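# Lift the headset by its headband with the right arm

## Task

Using the right arm, keep the headset (the headset itself, not its cable) motionless in the air, gripped by its headband. Its lowest point must be roughly a hand's length or more above the table top, and no part of it may stick out past the table's edge. The headband must be pinched between the right fingers with the right gripper commanded to fully closed (-1). Those right fingers may contact only the headband. Apart from the cable, and optionally the left arm, nothing may touch the headset. By the end, the left gripper's fingers must not be on the cable. If the left arm were removed, no part of the headset may drop more than a little. The cable's loose end must not be left dangling below table height. If that end ever drops well under the table top or moves well beyond the table edge, at any moment and whether held or not, the task is failed. Declare completion only when every one of these holds. Anything other than the required grip that stays in place only because the robot holds it does not count.

## Robot and tools

Robot: two 6-joint arms, left_arm and right_arm, each with a parallel two-finger gripper. The names are just labels and do not match the left or right side of any image. Occasionally something may briefly tug on a held part or nudge a loose object.

Frame: every position in the results is given in one shared scene frame, in metres. The origin sits on the table top midway between the arms. +x points out over the table, +z points up, and left_arm is on the +y side. Poses are printed as end_effector_position plus end_effector_quat_wxyz. That position is the point between the finger pads, just under 1 cm behind the fingertips. The fingers extend along the gripper's +z axis and close along its y axis. Printed hand positions can be somewhat off, more so when the arm reaches far.

execute_actions takes "actions", a list that holds at most one entry, and an optional "pictures" boolean.
- An empty list sends nothing and returns the current state with camera images.
- A move is {"rows": [[...]], "steps": n}, where n is 1 to 15 control steps of 1/30 s each (default 15, minimum 5 for a move). Each row is used for one step, and the last row is repeated if there are fewer rows than steps.
- A wait is {"steps": n} with n up to 300. It sends nothing and returns once that many steps have passed since the previous result.
- Images come back only with an empty list or with "pictures": true.
Each row has exactly 14 numbers, covering both arms even if only one moves. The first 7 are for left_arm: waist, shoulder, elbow, wrist pitch, wrist yaw, wrist roll, then gripper opening. The next 7 are the same for right_arm. The joint values are absolute target angles in radians, in the same form as the Joint positions line. They are not offsets. Stated ranges: waist -2.618 to 3.054, shoulder 0.000 to 3.142, elbow 0.000 to 3.142, wrist pitch -1.571 to 1.571, wrist yaw -1.571 to 1.571, wrist roll -2.094 to 2.094. The real ends can differ from these by up to 0.036 rad. A call is rejected if a target goes more than 0.036 past a stated end and also lies beyond where that joint currently is. A rejected call sends nothing. Targets beyond a real end are clipped there, and the result then says "joint sent to its limit", possibly about an earlier action. Opening is a command from -1 (closed) to +1 (fully open, a 0.087 m pad gap).

Motion: each joint's target is kept within a fixed distance of its measured angle on every step: waist 0.202, shoulder 0.258, elbow 0.238, wrist pitch 0.573, wrist yaw and roll 0.522 rad. If the targets would move the hand more than 70 mm from where it is, all of them are pulled back proportionally. Because of friction, a joint may stop up to about 0.031 rad short of its target, and very small changes may not move it at all. The arms keep heading to the last row you sent while you think or wait. They stop pursuing it once everything is nearly still or a step is HELD. The last 5 steps of each action run after its result is reported, and the simulation keeps going while you compose a reply.

Gripping: grip_measured reports the finger opening on the same -1 to 1 scale you command. It can be off by about 1 mm, with a fixed offset for each gripper. To hold something, command an opening below grip_measured: about 0.02 below gives a firm grip, and less below gives a lighter one. Each pad pushes with up to about 20 N. Closing quickly can squeeze harder and may even spring the fingers open, so close gradually. For this task the right gripper must finish commanded at -1.

Result lines: the state line lists the left_arm and right_arm poses. Joint positions and Joint velocities give one block per arm: six joints (rad, rad/s), then the pad gap (m, m/s). "joint command not followed" means the clearance check altered or blocked some joint targets; the rest of the row still ran. HELD marks steps on which your row, or part of it, was not sent. Joint torques are the raw drive outputs for the six joints. They include offsets, scale factors and noise, so read them as trends only. MOTOR HOT appears from 75 °C. At 90 °C the arm is halted for 10 s, and at 100 °C that arm goes limp and drops what it holds. These halts appear as OVER-TEMPERATURE FAULT lines. Avoid long heavy holds.

zoom_image: {"camera": name, "region": [x0, y0, x1, y1]} gives an enlarged view of part of that camera's latest image. Pixel coordinates start at the top-left, and the region can be at most 504 by 504. Cameras: cam_high, cam_low, cam_left_wrist, cam_right_wrist, each 504x504.

finished_scene: {"scene": number} ends the current scene, which is then checked. It cannot be undone, so call it only when the hold is stable. Answering without any tool call also ends things.

Avoid: dropping or knocking anything off the table, letting the cable end fall below table height or beyond the edge, slamming or pushing hard, letting the arms hit or press on each other, and faults from overheating. Prefer smooth, economical moves.

Each tool is called after "Request:" as name(argument=value, ...) on one line, values as JSON.

## Session

I'll start by looking at the scene.

Request:
execute_actions(actions=[])

Scene clock: 0.00 s of 4000.00 s.
left_arm: end_effector_position=(+0.1327, +0.4974, +0.2786) grip_measured=+0.999 end_effector_quat_wxyz=(+0.450, -0.063, +0.768, +0.451) | right_arm: end_effector_position=(+0.1465, +0.1235, +0.2938) grip_measured=+0.985 end_effector_quat_wxyz=(+0.443, -0.500, +0.636, +0.386)
Joint positions: left_arm=[ 0.793  0.525  0.74  -0.405  0.064  0.716  0.087] | right_arm=[ 1.1    1.646  1.541 -0.211 -0.114  0.013  0.087]
Joint velocities: left_arm=[ 0.002  0.002  0.017 -0.007 -0.051 -0.007 -0.   ] | right_arm=[-0.007  0.017  0.037 -0.037 -0.037 -0.022 -0.   ]
Joint torques (N m, as the arm reports them, + toward a larger angle): no reading
Motor temperatures (°C, as the motors report them): left_arm=[23 26 26 26 24 25] | right_arm=[25 26 24 25 24 27]

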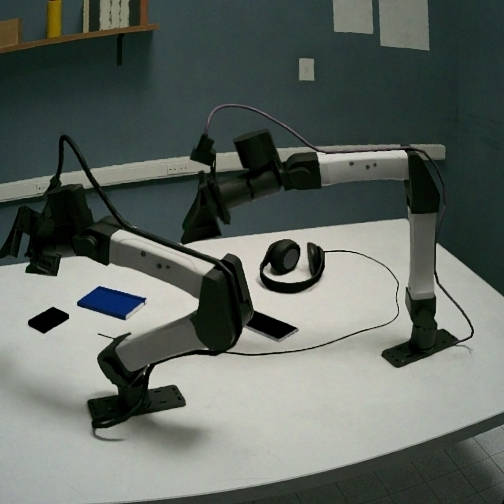

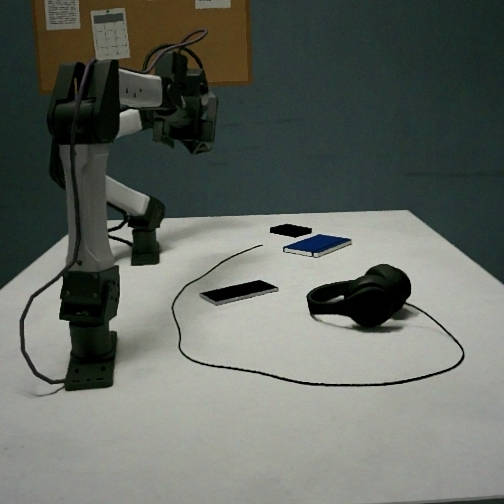

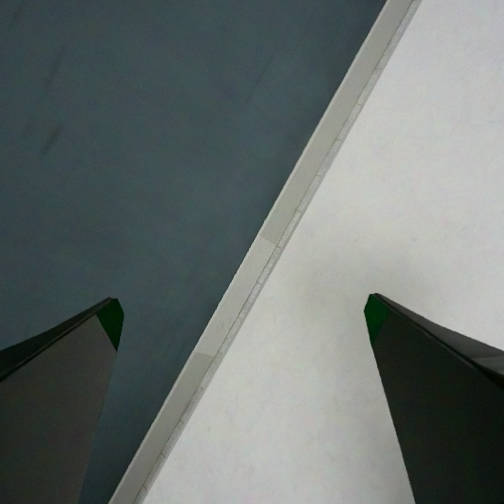

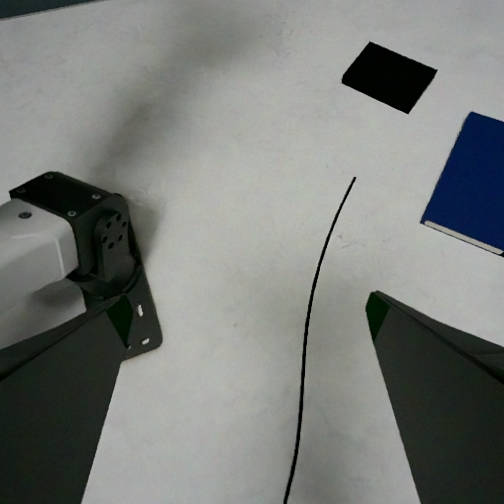

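Request:
zoom_image(camera="cam_high", region=[230, 210, 370, 320])

Request:
zoom_image(camera="cam_low", region=[280, 240, 440, 350])

Region (230, 210, 370, 320) of cam_high's 504x504 image, scaled by 3.600, with more detail than that image has; it fills the top 396 rows of this view, and the rest is white.

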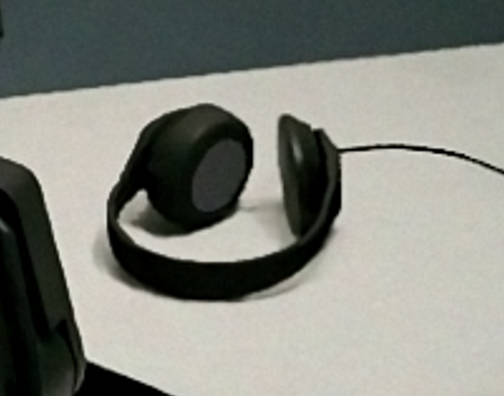

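Region (280, 240, 440, 350) of cam_low's 504x504 image, scaled by 3.150, with more detail than that image has; it fills the top 346 rows of this view, and the rest is white.

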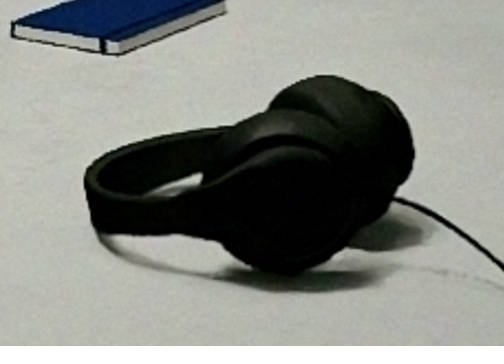

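Request:
execute_actions(actions=[{"rows": [
[0.793,0.525,0.74,-0.405,0.064,0.716,1, 1.09,1.648,1.542,-0.22,-0.112,0.013,1],
[0.793,0.525,0.74,-0.405,0.064,0.716,1, 1.07,1.651,1.544,-0.245,-0.108,0.012,1],
[0.793,0.525,0.74,-0.405,0.064,0.716,1, 1.035,1.657,1.547,-0.283,-0.102,0.012,1],
[0.793,0.525,0.74,-0.405,0.064,0.716,1, 0.99,1.664,1.551,-0.33,-0.094,0.011,1],
[0.793,0.525,0.74,-0.405,0.064,0.716,1, 0.935,1.673,1.556,-0.39,-0.084,0.01,1],
[0.793,0.525,0.74,-0.405,0.064,0.716,1, 0.875,1.683,1.562,-0.455,-0.074,0.008,1],
[0.793,0.525,0.74,-0.405,0.064,0.716,1, 0.81,1.693,1.568,-0.52,-0.063,0.007,1],
[0.793,0.525,0.74,-0.405,0.064,0.716,1, 0.75,1.703,1.573,-0.59,-0.051,0.006,1],
[0.793,0.525,0.74,-0.405,0.064,0.716,1, 0.685,1.713,1.579,-0.657,-0.04,0.005,1],
[0.793,0.525,0.74,-0.405,0.064,0.716,1, 0.625,1.723,1.585,-0.72,-0.03,0.003,1],
[0.793,0.525,0.74,-0.405,0.064,0.716,1, 0.57,1.732,1.59,-0.78,-0.02,0.002,1],
[0.793,0.525,0.74,-0.405,0.064,0.716,1, 0.525,1.739,1.594,-0.83,-0.012,0.001,1],
[0.793,0.525,0.74,-0.405,0.064,0.716,1, 0.49,1.745,1.597,-0.867,-0.006,0,1],
[0.793,0.525,0.74,-0.405,0.064,0.716,1, 0.47,1.749,1.599,-0.89,-0.002,0,1],
[0.793,0.525,0.74,-0.405,0.064,0.716,1, 0.46,1.75,1.6,-0.9,0,0,1]
], "steps": 15}])

Request:
execute_actions(actions=[{"steps": 30}], pictures=true)

Scene clock: 5.03 s of 4000.00 s.
left_arm: end_effector_position=(+0.1327, +0.4974, +0.2786) grip_measured=+0.999 end_effector_quat_wxyz=(+0.450, -0.063, +0.768, +0.451) | right_arm: end_effector_position=(+0.2631, +0.0476, +0.2348) grip_measured=+0.985 end_effector_quat_wxyz=(+0.406, -0.432, +0.759, +0.269)
Joint positions: left_arm=[ 0.793  0.525  0.74  -0.405  0.064  0.716  0.087] | right_arm=[ 0.831  1.68   1.542 -0.417 -0.094  0.011  0.087]
Joint velocities: left_arm=[ 0.007  0.002 -0.007 -0.081 -0.007 -0.022  0.   ] | right_arm=[-1.263  0.291  0.032 -1.179  0.198 -0.051  0.   ]
Joint torques (N m, as the arm reports them, + toward a larger angle): left_arm=[ 0.61  1.82  9.23  2.1  -0.01 -0.09] | right_arm=[-0.26 -7.99  8.68  2.21  0.17  0.  ]
Motor temperatures (°C, as the motors report them): left_arm=[23 26 26 27 24 25] | right_arm=[25 27 25 27 24 27]
Steps of this call (steps 1 to 90: nothing new was sent; then 1.70 s passed at rest; steps 91 to 100: the first 10 steps of this action). Readings (joint positions):
91: left_arm=[0.793 0.525 0.740 -0.405 0.064 0.716] | right_arm=[1.100 1.646 1.541 -0.215 -0.114 0.013]
92: left_arm=[0.793 0.525 0.740 -0.405 0.064 0.716] | right_arm=[1.099 1.646 1.541 -0.218 -0.114 0.013]
94: left_arm=[0.793 0.525 0.740 -0.405 0.064 0.716] | right_arm=[1.076 1.646 1.541 -0.242 -0.115 0.013]
98: left_arm=[0.793 0.525 0.740 -0.405 0.064 0.716] | right_arm=[0.923 1.663 1.541 -0.345 -0.107 0.011]
100: the state above

Scene clock: 6.03 s of 4000.00 s.
left_arm: end_effector_position=(+0.1327, +0.4974, +0.2786) grip_measured=+0.999 end_effector_quat_wxyz=(+0.450, -0.063, +0.768, +0.451) | right_arm: end_effector_position=(+0.3376, -0.1392, +0.1481) grip_measured=+0.985 end_effector_quat_wxyz=(+0.231, -0.292, +0.925, +0.076)
Joint positions: left_arm=[ 0.793  0.525  0.74  -0.405  0.064  0.716  0.087] | right_arm=[ 0.453  1.756  1.575 -0.898 -0.004  0.005  0.087]
Joint velocities: left_arm=[-0.007 -0.002 -0.017 -0.051 -0.022 -0.022  0.001] | right_arm=[-0.007  0.012 -0.017  0.007  0.007 -0.051  0.001]
Joint torques (N m, as the arm reports them, + toward a larger angle): left_arm=[ 0.61  1.82  9.24  2.11 -0.01 -0.09] | right_arm=[ 0.4  -9.28  8.46  1.56  0.11  0.  ]
Motor temperatures (°C, as the motors report them): left_arm=[23 26 27 27 24 25] | right_arm=[25 28 25 27 24 27]
Kept back: nothing.
Steps of this call (steps 1 to 5: the last 5 steps of your previous action; steps 6 to 30: the robot went on to your last target). Readings (joint positions):
1: left_arm=[0.793 0.525 0.740 -0.405 0.064 0.716] | right_arm=[0.786 1.692 1.544 -0.459 -0.086 0.011]
2: left_arm=[0.793 0.525 0.740 -0.405 0.064 0.716] | right_arm=[0.742 1.703 1.546 -0.503 -0.079 0.011]
4: left_arm=[0.793 0.525 0.740 -0.405 0.064 0.716] | right_arm=[0.651 1.724 1.551 -0.591 -0.065 0.009]
8: left_arm=[0.793 0.525 0.740 -0.405 0.064 0.716] | right_arm=[0.475 1.754 1.564 -0.762 -0.027 0.008]
30: the state above

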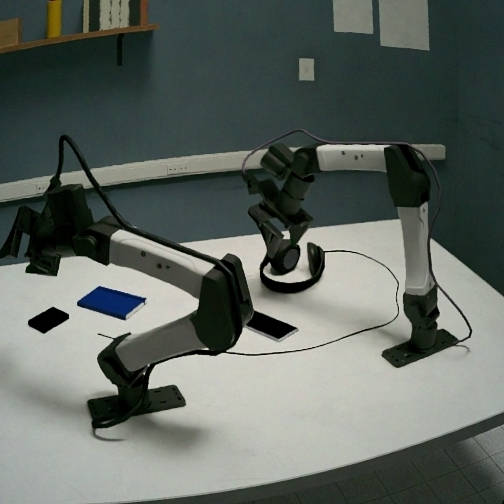

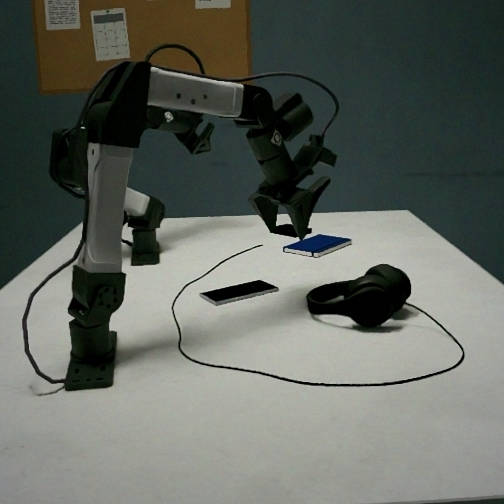

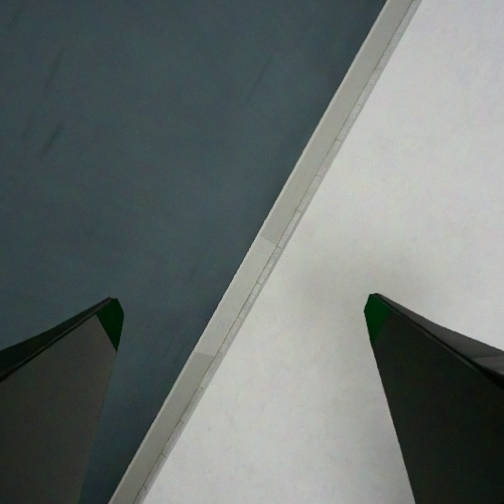

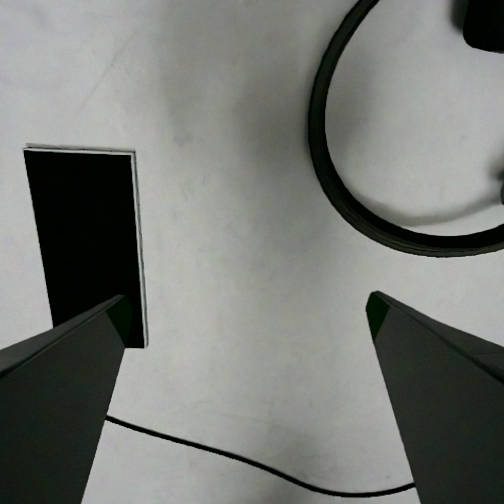

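Request:
zoom_image(camera="cam_low", region=[220, 70, 420, 340])

Request:
zoom_image(camera="cam_high", region=[220, 130, 380, 310])

Request:
zoom_image(camera="cam_high", region=[0, 170, 130, 290])

Region (220, 70, 420, 340) of cam_low's 504x504 image, scaled by 1.867, with more detail than that image has; it fills the left 373 columns of this view, and the rest is white.

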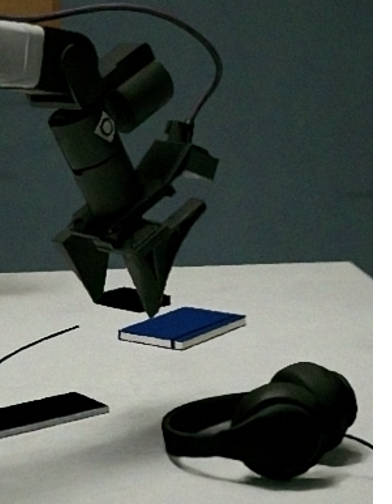

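Region (220, 130, 380, 310) of cam_high's 504x504 image, scaled by 2.800, with more detail than that image has.

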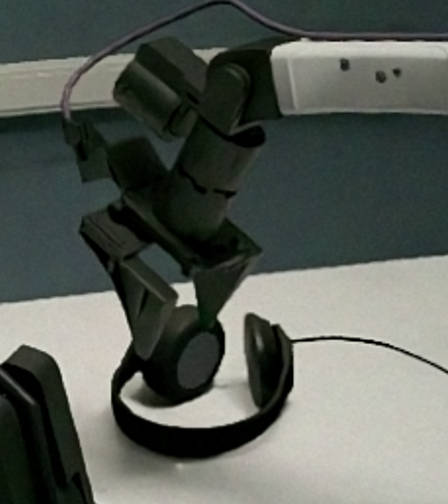

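Region (0, 170, 130, 290) of cam_high's 504x504 image, scaled by 3.877, with more detail than that image has; it fills the top 465 rows of this view, and the rest is white.

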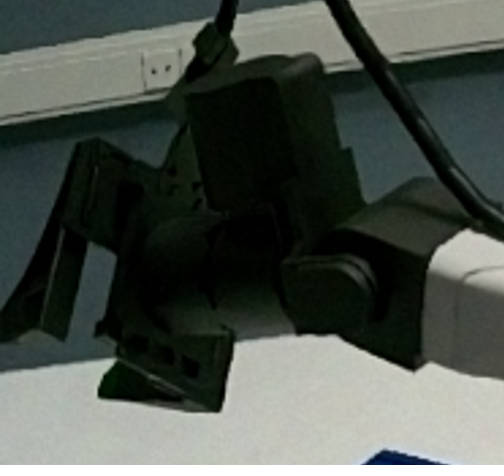

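Request:
zoom_image(camera="cam_right_wrist", region=[0, 120, 240, 360])

Request:
zoom_image(camera="cam_right_wrist", region=[264, 0, 504, 360])

Region (0, 120, 240, 360) of cam_right_wrist's 504x504 image, scaled by 2.100, with more detail than that image has.

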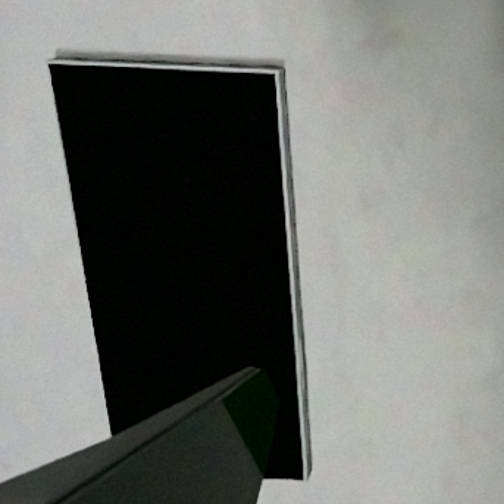

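Region (264, 0, 504, 360) of cam_right_wrist's 504x504 image, scaled by 1.400, with more detail than that image has.

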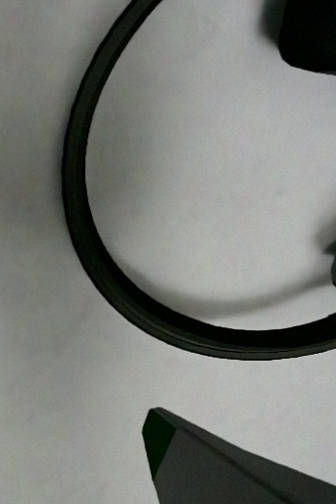

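Request:
execute_actions(actions=[{"rows": [
[0.793,0.525,0.74,-0.405,0.064,0.716,1, 0.452,1.759,1.6,-0.9,-0.004,0.0,1],
[0.793,0.525,0.74,-0.405,0.064,0.716,1, 0.45,1.768,1.613,-0.906,-0.004,-0.02,1],
[0.793,0.525,0.74,-0.405,0.064,0.716,1, 0.447,1.782,1.627,-0.915,-0.004,-0.05,1],
[0.793,0.525,0.74,-0.405,0.064,0.716,1, 0.443,1.801,1.646,-0.927,-0.003,-0.088,1],
[0.793,0.525,0.74,-0.405,0.064,0.716,1, 0.439,1.822,1.667,-0.941,-0.003,-0.132,1],
[0.793,0.525,0.74,-0.405,0.064,0.716,1, 0.434,1.846,1.692,-0.956,-0.003,-0.182,1],
[0.793,0.525,0.74,-0.405,0.064,0.716,1, 0.428,1.871,1.717,-0.972,-0.002,-0.234,1],
[0.793,0.525,0.74,-0.405,0.064,0.716,1, 0.423,1.897,1.743,-0.989,-0.002,-0.286,1],
[0.793,0.525,0.74,-0.405,0.064,0.716,1, 0.417,1.922,1.768,-1.005,-0.001,-0.338,1],
[0.793,0.525,0.74,-0.405,0.064,0.716,1, 0.412,1.946,1.793,-1.02,-0.001,-0.388,1],
[0.793,0.525,0.74,-0.405,0.064,0.716,1, 0.408,1.967,1.814,-1.034,-0.001,-0.432,1],
[0.793,0.525,0.74,-0.405,0.064,0.716,1, 0.404,1.985,1.833,-1.046,0,-0.47,1],
[0.793,0.525,0.74,-0.405,0.064,0.716,1, 0.401,1.999,1.847,-1.055,0,-0.499,1],
[0.793,0.525,0.74,-0.405,0.064,0.716,1, 0.399,2.009,1.857,-1.061,0,-0.518,1],
[0.793,0.525,0.74,-0.405,0.064,0.716,1, 0.398,2.012,1.86,-1.063,0,-0.525,1]
], "steps": 15}])

Request:
execute_actions(actions=[{"steps": 18}], pictures=true)

Scene clock: 18.03 s of 4000.00 s.
left_arm: end_effector_position=(+0.1327, +0.4974, +0.2786) grip_measured=+0.999 end_effector_quat_wxyz=(+0.450, -0.063, +0.768, +0.451) | right_arm: end_effector_position=(+0.3673, -0.1380, +0.1427) grip_measured=+0.985 end_effector_quat_wxyz=(+0.219, -0.383, +0.896, +0.045)
Joint positions: left_arm=[ 0.793  0.525  0.74  -0.405  0.064  0.716  0.087] | right_arm=[ 0.436  1.891  1.734 -0.963 -0.004 -0.209  0.087]
Joint velocities: left_arm=[ 0.017  0.007  0.007 -0.081 -0.007 -0.066  0.   ] | right_arm=[-0.173  0.75   0.725 -0.286  0.007 -1.238  0.   ]
Joint torques (N m, as the arm reports them, + toward a larger angle): left_arm=[ 0.61  1.82  9.23  2.11 -0.01 -0.09] | right_arm=[-1.02 -9.19  7.37  1.4   0.11  0.  ]
Motor temperatures (°C, as the motors report them): left_arm=[23 26 28 29 24 25] | right_arm=[25 31 27 27 24 27]
Steps of this call (steps 1 to 15: the robot went on to your last target; steps 16 to 90: nothing new was sent; then 8.67 s passed at rest; steps 91 to 100: the first 10 steps of this action). Readings (joint positions):
91: left_arm=[0.793 0.525 0.740 -0.405 0.064 0.716] | right_arm=[0.453 1.756 1.575 -0.899 -0.004 0.005]
92: left_arm=[0.793 0.525 0.740 -0.405 0.064 0.716] | right_arm=[0.453 1.757 1.576 -0.901 -0.004 0.002]
94: left_arm=[0.793 0.525 0.740 -0.405 0.064 0.716] | right_arm=[0.453 1.768 1.596 -0.912 -0.004 -0.020]
98: left_arm=[0.793 0.525 0.740 -0.405 0.064 0.716] | right_arm=[0.446 1.840 1.683 -0.943 -0.004 -0.130]
100: the state above

Scene clock: 18.63 s of 4000.00 s.
left_arm: end_effector_position=(+0.1327, +0.4974, +0.2786) grip_measured=+0.999 end_effector_quat_wxyz=(+0.450, -0.063, +0.768, +0.451) | right_arm: end_effector_position=(+0.3860, -0.1560, +0.1182) grip_measured=+0.985 end_effector_quat_wxyz=(+0.164, -0.508, +0.846, +0.006)
Joint positions: left_arm=[ 0.793  0.525  0.74  -0.405  0.064  0.716  0.087] | right_arm=[ 0.404  2.018  1.835 -1.058 -0.004 -0.514  0.087]
Joint velocities: left_arm=[ 0.017  0.002 -0.012  0.022  0.051 -0.007 -0.   ] | right_arm=[-0.002 -0.002 -0.002  0.022  0.081 -0.081 -0.   ]
Joint torques (N m, as the arm reports them, + toward a larger angle): left_arm=[ 0.62  1.81  9.23  2.1  -0.01 -0.09] | right_arm=[ -0.41 -11.33   8.21   1.28   0.07  -0.03]
Motor temperatures (°C, as the motors report them): left_arm=[23 26 28 29 24 25] | right_arm=[25 31 27 27 24 27]
Kept back: nothing.
Steps of this call (steps 1 to 5: the last 5 steps of your previous action; steps 6 to 18: the robot went on to your last target). Readings (joint positions):
1: left_arm=[0.793 0.525 0.740 -0.405 0.064 0.716] | right_arm=[0.429 1.917 1.757 -0.974 -0.004 -0.251]
2: left_arm=[0.793 0.525 0.740 -0.405 0.064 0.716] | right_arm=[0.423 1.941 1.778 -0.985 -0.004 -0.292]
4: left_arm=[0.793 0.525 0.740 -0.405 0.064 0.716] | right_arm=[0.413 1.984 1.810 -1.006 -0.004 -0.367]
8: left_arm=[0.793 0.525 0.740 -0.405 0.064 0.716] | right_arm=[0.404 2.018 1.826 -1.037 -0.004 -0.458]
18: the state above

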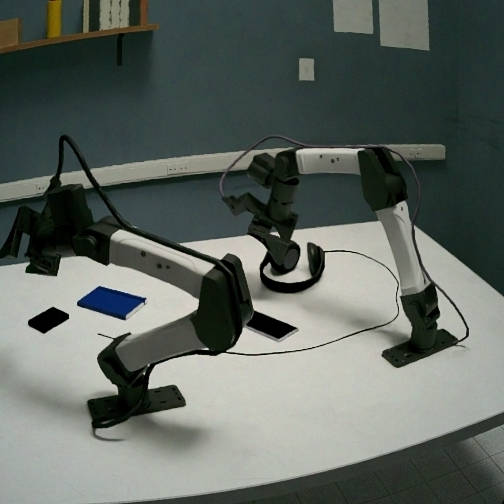

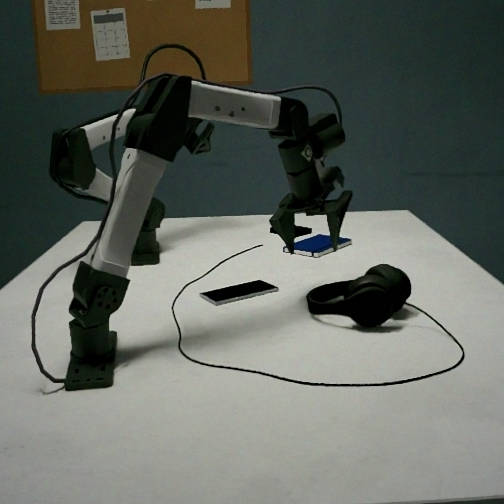

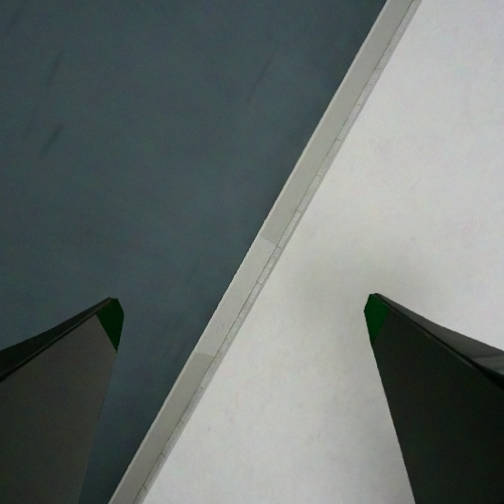

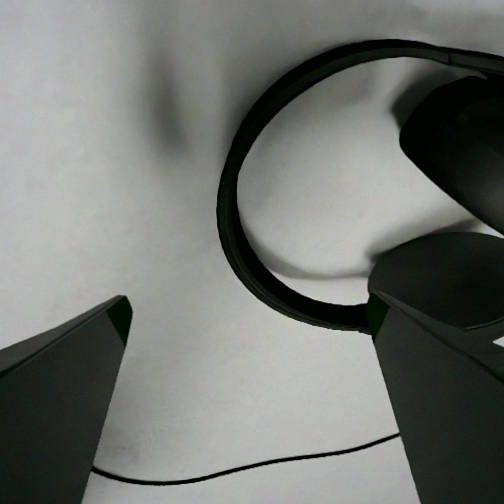

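Request:
zoom_image(camera="cam_right_wrist", region=[180, 20, 504, 344])

Request:
zoom_image(camera="cam_low", region=[260, 180, 430, 340])

Region (180, 20, 504, 344) of cam_right_wrist's 504x504 image, scaled by 1.556, with more detail than that image has.

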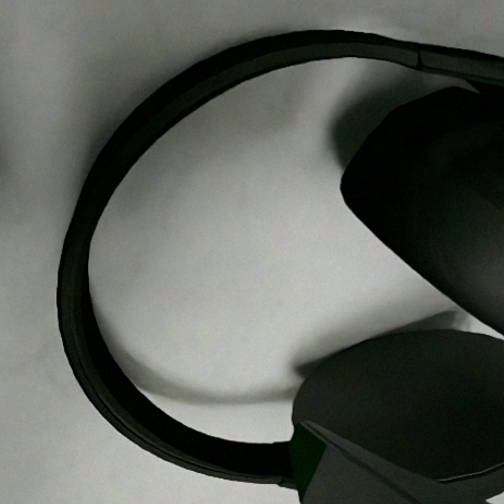

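Region (260, 180, 430, 340) of cam_low's 504x504 image, scaled by 2.965, with more detail than that image has; it fills the top 474 rows of this view, and the rest is white.

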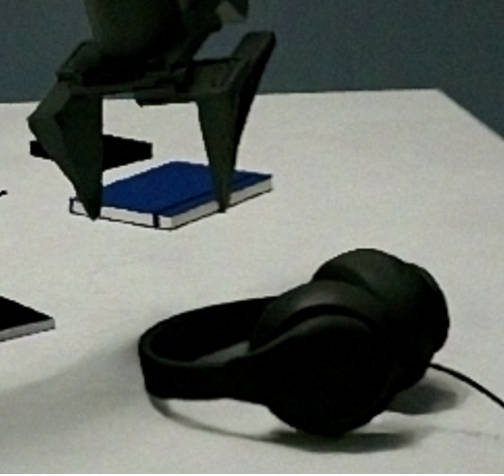

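Request:
execute_actions(actions=[{"rows": [
[0.793,0.525,0.74,-0.405,0.064,0.716,1, 0.398,2.012,1.85,-1.05,0,-0.525,0.95],
[0.793,0.525,0.74,-0.405,0.064,0.716,1, 0.397,2.012,1.835,-1.033,0,-0.525,0.9],
[0.793,0.525,0.74,-0.405,0.064,0.716,1, 0.396,2.012,1.818,-1.01,0,-0.525,0.84],
[0.793,0.525,0.74,-0.405,0.064,0.716,1, 0.395,2.012,1.797,-0.985,0,-0.525,0.78],
[0.793,0.525,0.74,-0.405,0.064,0.716,1, 0.394,2.012,1.773,-0.957,0,-0.525,0.72],
[0.793,0.525,0.74,-0.405,0.064,0.716,1, 0.393,2.013,1.746,-0.927,0,-0.525,0.66],
[0.793,0.525,0.74,-0.405,0.064,0.716,1, 0.391,2.014,1.718,-0.897,0,-0.525,0.6],
[0.793,0.525,0.74,-0.405,0.064,0.716,1, 0.39,2.015,1.689,-0.867,0,-0.525,0.54],
[0.793,0.525,0.74,-0.405,0.064,0.716,1, 0.388,2.016,1.661,-0.84,0,-0.525,0.48],
[0.793,0.525,0.74,-0.405,0.064,0.716,1, 0.387,2.017,1.634,-0.815,0,-0.525,0.42],
[0.793,0.525,0.74,-0.405,0.064,0.716,1, 0.386,2.019,1.61,-0.793,0,-0.525,0.36],
[0.793,0.525,0.74,-0.405,0.064,0.716,1, 0.385,2.02,1.59,-0.777,0,-0.525,0.3],
[0.793,0.525,0.74,-0.405,0.064,0.716,1, 0.384,2.021,1.574,-0.766,0,-0.525,0.24],
[0.793,0.525,0.74,-0.405,0.064,0.716,1, 0.383,2.022,1.564,-0.761,0,-0.525,0.19],
[0.793,0.525,0.74,-0.405,0.064,0.716,1, 0.383,2.022,1.56,-0.76,0,-0.525,0.15]
], "steps": 15}])

Request:
execute_actions(actions=[{"steps": 16}], pictures=true)

Scene clock: 21.20 s of 4000.00 s.
left_arm: end_effector_position=(+0.1327, +0.4974, +0.2786) grip_measured=+0.999 end_effector_quat_wxyz=(+0.450, -0.063, +0.768, +0.451) | right_arm: end_effector_position=(+0.3867, -0.1565, +0.0843) grip_measured=+0.451 end_effector_quat_wxyz=(+0.166, -0.510, +0.844, +0.006)
Joint positions: left_arm=[ 0.793  0.525  0.74  -0.405  0.064  0.716  0.087] | right_arm=[ 0.403  2.017  1.699 -0.919 -0.004 -0.521  0.063]
Joint velocities: left_arm=[-0.007  0.002  0.012 -0.066  0.022 -0.095 -0.001] | right_arm=[-0.042 -0.012 -0.886  0.579  0.022 -0.007 -0.053]
Joint torques (N m, as the arm reports them, + toward a larger angle): left_arm=[ 0.61  1.82  9.23  2.11 -0.01 -0.09] | right_arm=[ -1.05 -10.82   5.47   1.3    0.04  -0.01]
Motor temperatures (°C, as the motors report them): left_arm=[23 26 28 30 24 25] | right_arm=[25 32 28 27 24 27]
Steps of this call (steps 1 to 30: the robot went on to your last target; steps 31 to 67: nothing new was sent; steps 68 to 77: the first 10 steps of this action). Readings (joint positions):
68: left_arm=[0.793 0.525 0.740 -0.405 0.064 0.716] | right_arm=[0.404 2.018 1.835 -1.060 -0.004 -0.521]
69: left_arm=[0.793 0.525 0.740 -0.405 0.064 0.716] | right_arm=[0.404 2.018 1.835 -1.059 -0.004 -0.521]
71: left_arm=[0.793 0.525 0.740 -0.405 0.064 0.716] | right_arm=[0.404 2.018 1.831 -1.045 -0.004 -0.521]
75: left_arm=[0.793 0.525 0.740 -0.405 0.064 0.716] | right_arm=[0.404 2.017 1.758 -0.963 -0.004 -0.521]
77: the state above

Scene clock: 21.73 s of 4000.00 s.
left_arm: end_effector_position=(+0.1327, +0.4974, +0.2786) grip_measured=+0.999 end_effector_quat_wxyz=(+0.450, -0.063, +0.768, +0.451) | right_arm: end_effector_position=(+0.3857, -0.1627, +0.0478) grip_measured=+0.150 end_effector_quat_wxyz=(+0.164, -0.505, +0.847, +0.005)
Joint positions: left_arm=[ 0.793  0.525  0.74  -0.405  0.064  0.716  0.087] | right_arm=[ 0.392  2.027  1.568 -0.782 -0.004 -0.521  0.05 ]
Joint velocities: left_arm=[ 0.007  0.002 -0.007  0.022 -0.022 -0.007 -0.002] | right_arm=[-0.002  0.007 -0.007 -0.007 -0.051  0.081  0.001]
Joint torques (N m, as the arm reports them, + toward a larger angle): left_arm=[ 0.6   1.81  9.23  2.1  -0.01 -0.09] | right_arm=[ -0.61 -11.44   5.42   1.48   0.12  -0.02]
Motor temperatures (°C, as the motors report them): left_arm=[23 26 28 30 24 25] | right_arm=[25 32 28 27 24 27]
Kept back: nothing.
Steps of this call (steps 1 to 5: the last 5 steps of your previous action; steps 6 to 16: the robot went on to your last target). Readings (joint positions):
1: left_arm=[0.793 0.525 0.740 -0.405 0.064 0.716] | right_arm=[0.402 2.017 1.668 -0.898 -0.004 -0.521]
2: left_arm=[0.793 0.525 0.740 -0.405 0.064 0.716] | right_arm=[0.400 2.017 1.641 -0.879 -0.004 -0.521]
4: left_arm=[0.793 0.525 0.740 -0.405 0.064 0.716] | right_arm=[0.396 2.020 1.598 -0.849 -0.004 -0.521]
8: left_arm=[0.793 0.525 0.740 -0.405 0.064 0.716] | right_arm=[0.392 2.027 1.568 -0.816 -0.004 -0.521]
16: the state above

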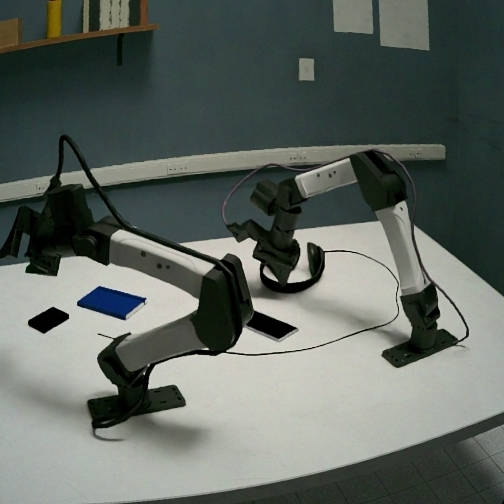

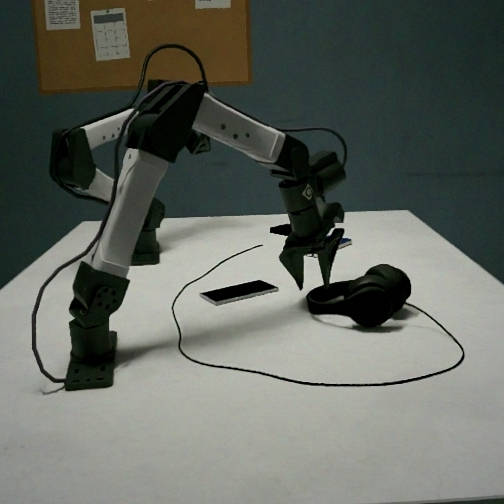

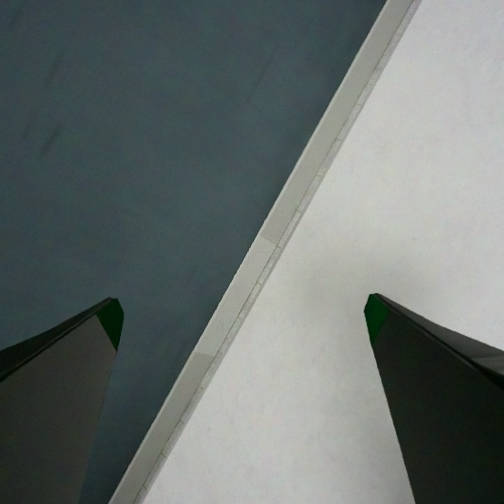

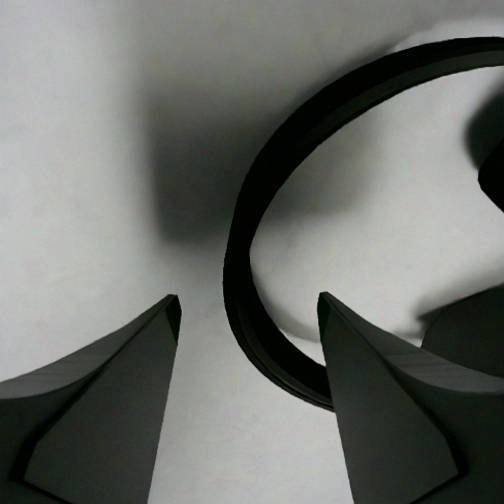

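Request:
execute_actions(actions=[{"rows": [
[0.793,0.525,0.74,-0.405,0.064,0.716,1, 0.383,2.023,1.558,-0.752,0,-0.525,0.15],
[0.793,0.525,0.74,-0.405,0.064,0.716,1, 0.383,2.025,1.553,-0.74,0,-0.525,0.15],
[0.793,0.525,0.74,-0.405,0.064,0.716,1, 0.383,2.027,1.546,-0.726,0,-0.525,0.14],
[0.793,0.525,0.74,-0.405,0.064,0.716,1, 0.383,2.03,1.537,-0.71,0,-0.525,0.13],
[0.793,0.525,0.74,-0.405,0.064,0.716,1, 0.383,2.033,1.527,-0.694,0,-0.525,0.11],
[0.793,0.525,0.74,-0.405,0.064,0.716,1, 0.383,2.037,1.516,-0.68,0,-0.525,0.09],
[0.793,0.525,0.74,-0.405,0.064,0.716,1, 0.383,2.041,1.505,-0.668,0,-0.525,0.06],
[0.793,0.525,0.74,-0.405,0.064,0.716,1, 0.383,2.044,1.496,-0.66,0,-0.525,0.03],
[0.793,0.525,0.74,-0.405,0.064,0.716,1, 0.383,2.047,1.488,-0.656,0,-0.525,0.0],
[0.793,0.525,0.74,-0.405,0.064,0.716,1, 0.383,2.048,1.483,-0.655,0,-0.525,-0.04],
[0.793,0.525,0.74,-0.405,0.064,0.716,1, 0.383,2.049,1.481,-0.655,0,-0.525,-0.08],
[0.793,0.525,0.74,-0.405,0.064,0.716,1, 0.383,2.049,1.481,-0.655,0,-0.525,-0.12],
[0.793,0.525,0.74,-0.405,0.064,0.716,1, 0.383,2.049,1.481,-0.655,0,-0.525,-0.16],
[0.793,0.525,0.74,-0.405,0.064,0.716,1, 0.383,2.049,1.481,-0.655,0,-0.525,-0.2],
[0.793,0.525,0.74,-0.405,0.064,0.716,1, 0.383,2.049,1.481,-0.655,0,-0.525,-0.25]
], "steps": 15}])

Request:
execute_actions(actions=[{"steps": 10}], pictures=true)

Scene clock: 22.60 s of 4000.00 s.
left_arm: end_effector_position=(+0.1327, +0.4974, +0.2786) grip_measured=+0.999 end_effector_quat_wxyz=(+0.450, -0.063, +0.768, +0.451) | right_arm: end_effector_position=(+0.3885, -0.1610, +0.0331) grip_measured=-0.021 end_effector_quat_wxyz=(+0.175, -0.504, +0.846, +0.005)
Joint positions: left_arm=[ 0.793  0.525  0.74  -0.405  0.064  0.716  0.087] | right_arm=[ 0.392  2.034  1.513 -0.698 -0.004 -0.521  0.043]
Joint velocities: left_arm=[-0.002 -0.012 -0.012 -0.051  0.022  0.007 -0.001] | right_arm=[ 0.012  0.125 -0.232  0.212  0.022 -0.007 -0.033]
Joint torques (N m, as the arm reports them, + toward a larger angle): left_arm=[ 0.61  1.82  9.24  2.1  -0.01 -0.09] | right_arm=[ -0.7  -10.23   4.9    1.54   0.12  -0.03]
Motor temperatures (°C, as the motors report them): left_arm=[23 26 29 30 24 25] | right_arm=[25 33 28 27 24 27]
Steps of this call (steps 1 to 15: the robot went on to your last target; step 16: nothing new was sent; steps 17 to 26: the first 10 steps of this action). Readings (joint positions):
17: left_arm=[0.793 0.525 0.740 -0.405 0.064 0.716] | right_arm=[0.392 2.027 1.568 -0.776 -0.004 -0.521]
18: left_arm=[0.793 0.525 0.740 -0.405 0.064 0.716] | right_arm=[0.392 2.027 1.568 -0.774 -0.004 -0.521]
20: left_arm=[0.793 0.525 0.740 -0.405 0.064 0.716] | right_arm=[0.392 2.027 1.565 -0.761 -0.004 -0.521]
24: left_arm=[0.793 0.525 0.740 -0.405 0.064 0.716] | right_arm=[0.392 2.028 1.532 -0.714 -0.004 -0.521]
26: the state above

Scene clock: 22.93 s of 4000.00 s.
left_arm: end_effector_position=(+0.1327, +0.4974, +0.2786) grip_measured=+0.999 end_effector_quat_wxyz=(+0.450, -0.063, +0.768, +0.451) | right_arm: end_effector_position=(+0.3857, -0.1627, +0.0210) grip_measured=-0.250 end_effector_quat_wxyz=(+0.166, -0.505, +0.847, +0.005)
Joint positions: left_arm=[ 0.793  0.525  0.74  -0.405  0.064  0.716  0.087] | right_arm=[ 0.392  2.051  1.491 -0.677 -0.004 -0.521  0.033]
Joint velocities: left_arm=[ 0.007  0.032 -0.002  0.007  0.022 -0.007  0.   ] | right_arm=[ 0.012  0.007 -0.017 -0.051 -0.125  0.022 -0.   ]
Joint torques (N m, as the arm reports them, + toward a larger angle): left_arm=[ 0.6   1.82  9.22  2.1  -0.01 -0.09] | right_arm=[ -0.5  -11.22   5.37   1.52   0.09  -0.01]
Motor temperatures (°C, as the motors report them): left_arm=[23 26 29 30 24 25] | right_arm=[25 33 28 27 24 27]
Kept back: nothing.
Steps of this call (steps 1 to 5: the last 5 steps of your previous action; steps 6 to 10: the robot went on to your last target). Readings (joint positions):
1: left_arm=[0.793 0.525 0.740 -0.405 0.064 0.716] | right_arm=[0.392 2.038 1.505 -0.693 -0.004 -0.521]
2: left_arm=[0.793 0.525 0.740 -0.405 0.064 0.716] | right_arm=[0.392 2.042 1.499 -0.691 -0.004 -0.521]
4: left_arm=[0.793 0.525 0.740 -0.405 0.064 0.716] | right_arm=[0.392 2.049 1.493 -0.688 -0.004 -0.521]
8: left_arm=[0.793 0.525 0.740 -0.405 0.064 0.716] | right_arm=[0.392 2.051 1.491 -0.681 -0.004 -0.521]
10: the state above

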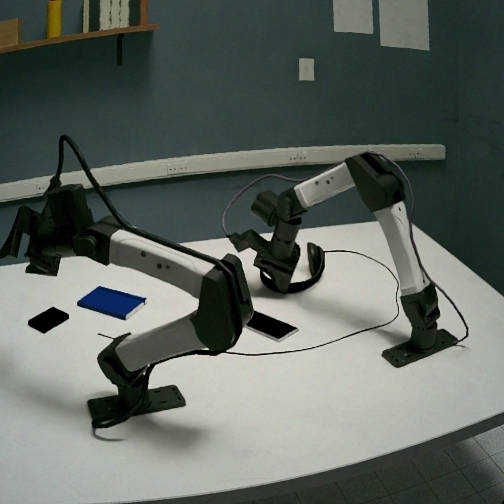

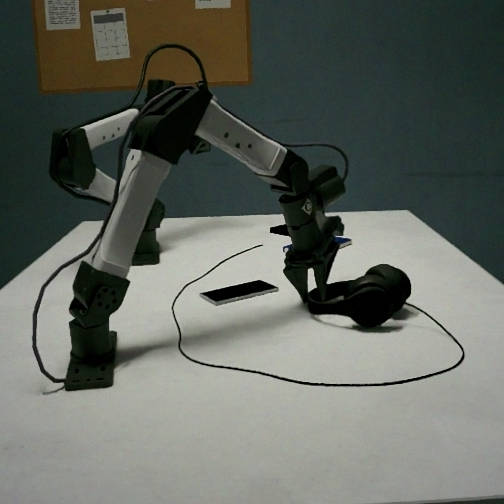

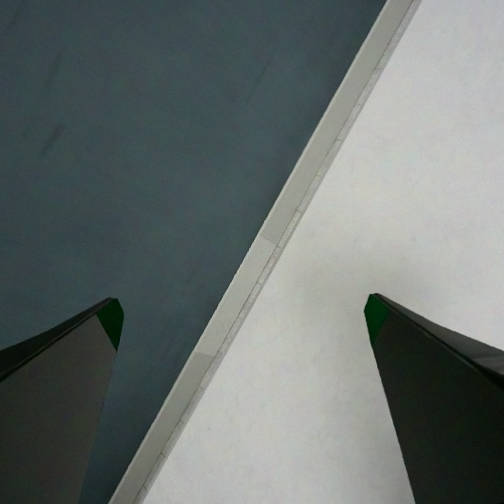

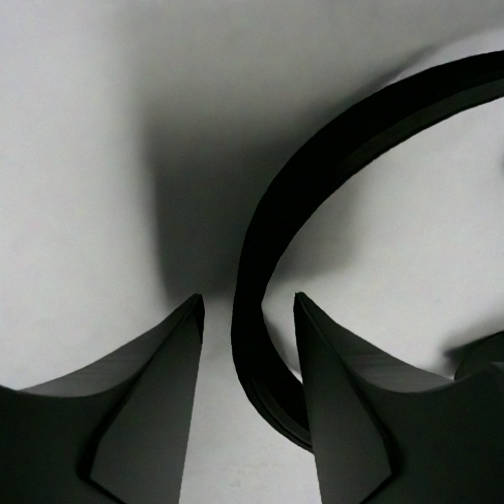

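Request:
zoom_image(camera="cam_low", region=[270, 240, 370, 330])

Request:
zoom_image(camera="cam_high", region=[240, 230, 340, 310])

Region (270, 240, 370, 330) of cam_low's 504x504 image, scaled by 5.040, with more detail than that image has; it fills the top 454 rows of this view, and the rest is white.

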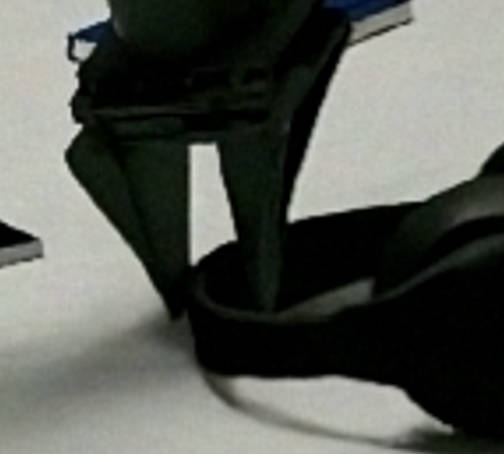

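Region (240, 230, 340, 310) of cam_high's 504x504 image, scaled by 5.040, with more detail than that image has; it fills the top 403 rows of this view, and the rest is white.

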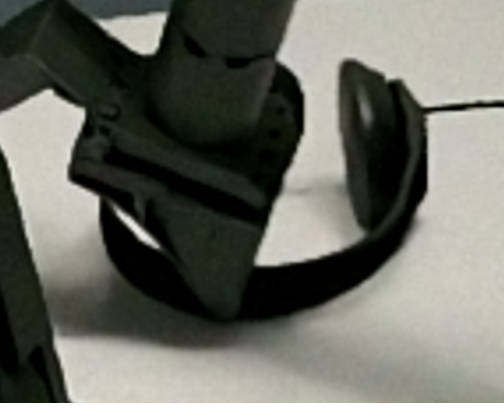

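Request:
execute_actions(actions=[{"rows": [
[0.793,0.525,0.74,-0.405,0.064,0.716,1, 0.383,2.053,1.481,-0.655,0,-0.525,-0.29],
[0.793,0.525,0.74,-0.405,0.064,0.716,1, 0.383,2.057,1.481,-0.655,0,-0.525,-0.34],
[0.793,0.525,0.74,-0.405,0.064,0.716,1, 0.383,2.061,1.481,-0.655,0,-0.525,-0.39],
[0.793,0.525,0.74,-0.405,0.064,0.716,1, 0.383,2.063,1.481,-0.655,0,-0.525,-0.44],
[0.793,0.525,0.74,-0.405,0.064,0.716,1, 0.383,2.063,1.481,-0.655,0,-0.525,-0.49],
[0.793,0.525,0.74,-0.405,0.064,0.716,1, 0.383,2.063,1.481,-0.655,0,-0.525,-0.53],
[0.793,0.525,0.74,-0.405,0.064,0.716,1, 0.383,2.063,1.481,-0.655,0,-0.525,-0.57],
[0.793,0.525,0.74,-0.405,0.064,0.716,1, 0.383,2.063,1.481,-0.655,0,-0.525,-0.61],
[0.793,0.525,0.74,-0.405,0.064,0.716,1, 0.383,2.063,1.481,-0.655,0,-0.525,-0.64],
[0.793,0.525,0.74,-0.405,0.064,0.716,1, 0.383,2.063,1.481,-0.655,0,-0.525,-0.67],
[0.793,0.525,0.74,-0.405,0.064,0.716,1, 0.383,2.063,1.481,-0.655,0,-0.525,-0.7],
[0.793,0.525,0.74,-0.405,0.064,0.716,1, 0.383,2.063,1.481,-0.655,0,-0.525,-0.73],
[0.793,0.525,0.74,-0.405,0.064,0.716,1, 0.383,2.063,1.481,-0.655,0,-0.525,-0.76],
[0.793,0.525,0.74,-0.405,0.064,0.716,1, 0.383,2.063,1.481,-0.655,0,-0.525,-0.79],
[0.793,0.525,0.74,-0.405,0.064,0.716,1, 0.383,2.063,1.481,-0.655,0,-0.525,-0.82]
], "steps": 15}])

Request:
execute_actions(actions=[{"rows": [
[0.793,0.525,0.74,-0.405,0.064,0.716,1, 0.383,2.063,1.481,-0.655,0,-0.525,-0.85],
[0.793,0.525,0.74,-0.405,0.064,0.716,1, 0.383,2.063,1.481,-0.655,0,-0.525,-0.88],
[0.793,0.525,0.74,-0.405,0.064,0.716,1, 0.383,2.063,1.481,-0.655,0,-0.525,-0.92],
[0.793,0.525,0.74,-0.405,0.064,0.716,1, 0.383,2.063,1.481,-0.655,0,-0.525,-0.96],
[0.793,0.525,0.74,-0.405,0.064,0.716,1, 0.383,2.063,1.481,-0.655,0,-0.525,-1]
], "steps": 11}], pictures=true)

Scene clock: 24.07 s of 4000.00 s.
left_arm: end_effector_position=(+0.1327, +0.4974, +0.2786) grip_measured=+0.999 end_effector_quat_wxyz=(+0.450, -0.063, +0.768, +0.451) | right_arm: end_effector_position=(+0.3868, -0.1620, +0.0212) grip_measured=-0.654 end_effector_quat_wxyz=(+0.169, -0.505, +0.847, +0.005)
Joint positions: left_arm=[ 0.793  0.525  0.74  -0.405  0.064  0.716  0.087] | right_arm=[ 0.392  2.051  1.491 -0.672 -0.004 -0.521  0.015]
Joint velocities: left_arm=[ 0.022 -0.007  0.002  0.007 -0.022 -0.007  0.001] | right_arm=[-0.032 -0.002 -0.007 -0.022 -0.066 -0.051 -0.027]
Joint torques (N m, as the arm reports them, + toward a larger angle): left_arm=[ 0.59  1.82  9.25  2.11 -0.01 -0.09] | right_arm=[-0.54 -9.86  5.3   1.51  0.09  0.03]
Motor temperatures (°C, as the motors report them): left_arm=[23 26 29 30 24 25] | right_arm=[25 33 28 27 24 27]
Steps of this call (steps 1 to 24: the robot went on to your last target; steps 25 to 34: the first 10 steps of this action). Readings (joint positions):
25: left_arm=[0.793 0.525 0.740 -0.405 0.064 0.716] | right_arm=[0.392 2.051 1.491 -0.672 -0.004 -0.521]
26: left_arm=[0.793 0.525 0.740 -0.405 0.064 0.716] | right_arm=[0.392 2.051 1.491 -0.672 -0.004 -0.521]
28: left_arm=[0.793 0.525 0.740 -0.405 0.064 0.716] | right_arm=[0.392 2.051 1.491 -0.672 -0.004 -0.521]
32: left_arm=[0.793 0.525 0.740 -0.405 0.064 0.716] | right_arm=[0.392 2.051 1.491 -0.672 -0.004 -0.521]
34: the state above

Scene clock: 24.43 s of 4000.00 s.
left_arm: end_effector_position=(+0.1327, +0.4974, +0.2786) grip_measured=+0.999 end_effector_quat_wxyz=(+0.450, -0.063, +0.768, +0.451) | right_arm: end_effector_position=(+0.3873, -0.1622, +0.0207) grip_measured=-0.825 end_effector_quat_wxyz=(+0.169, -0.505, +0.847, +0.004)
Joint positions: left_arm=[ 0.793  0.525  0.74  -0.405  0.064  0.716  0.087] | right_arm=[ 0.392  2.052  1.491 -0.67  -0.002 -0.521  0.008]
Joint velocities: left_arm=[-0.007 -0.012  0.017  0.007 -0.066 -0.037 -0.001] | right_arm=[-0.002 -0.022  0.012 -0.051  0.022  0.095 -0.001]
Joint torques (N m, as the arm reports them, + toward a larger angle): left_arm=[ 0.61  1.83  9.22  2.1  -0.01 -0.08] | right_arm=[ -0.47 -10.12   5.29   1.48   0.07  -0.01]
Motor temperatures (°C, as the motors report them): left_arm=[23 26 29 30 24 25] | right_arm=[25 33 28 27 24 27]
Steps of this call (steps 1 to 5: the last 5 steps of your previous action; steps 6 to 11: the first 6 steps of this action). Readings (joint positions):
6: left_arm=[0.793 0.525 0.740 -0.405 0.064 0.716] | right_arm=[0.392 2.052 1.491 -0.672 -0.005 -0.521]
7: left_arm=[0.793 0.525 0.740 -0.405 0.064 0.716] | right_arm=[0.392 2.052 1.491 -0.671 -0.004 -0.521]
9: left_arm=[0.793 0.525 0.740 -0.405 0.064 0.716] | right_arm=[0.392 2.052 1.491 -0.671 -0.003 -0.521]
11: the state above

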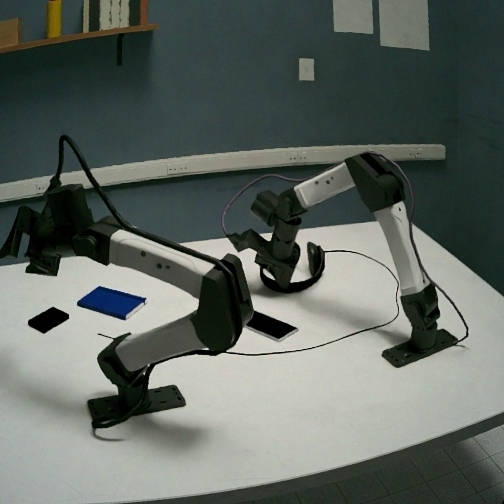

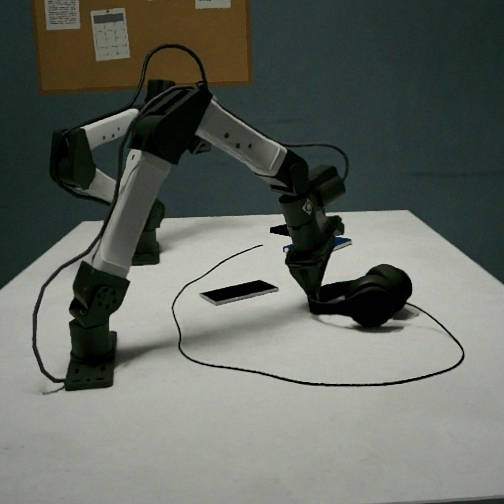

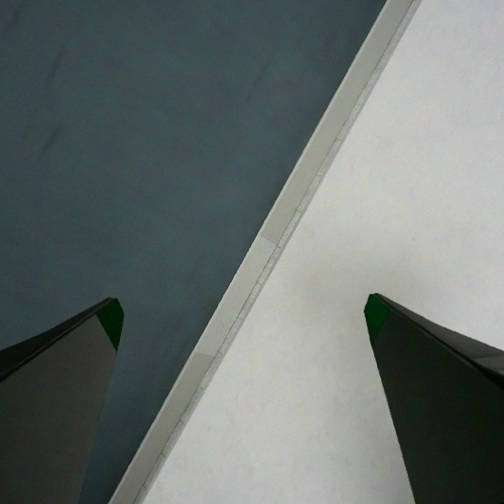

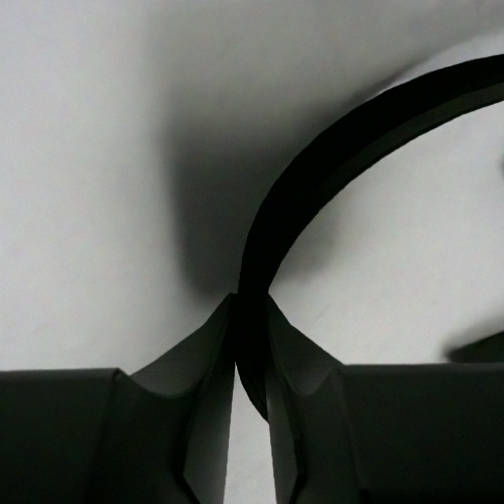

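Request:
zoom_image(camera="cam_high", region=[250, 240, 330, 304])

Request:
zoom_image(camera="cam_low", region=[280, 250, 360, 325])

Region (250, 240, 330, 304) of cam_high's 504x504 image, scaled by 6.300, with more detail than that image has; it fills the top 403 rows of this view, and the rest is white.

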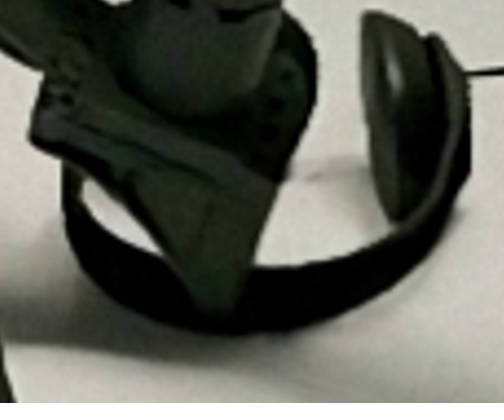

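Region (280, 250, 360, 325) of cam_low's 504x504 image, scaled by 6.300, with more detail than that image has; it fills the top 472 rows of this view, and the rest is white.

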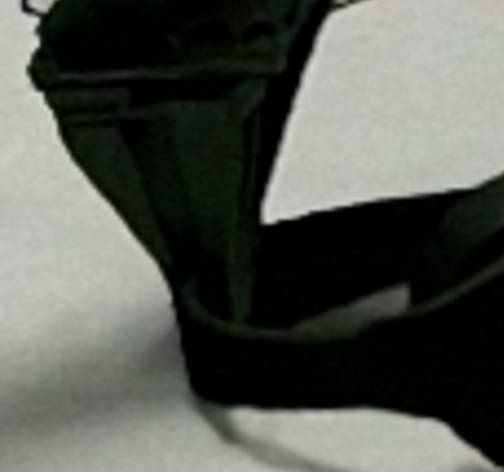

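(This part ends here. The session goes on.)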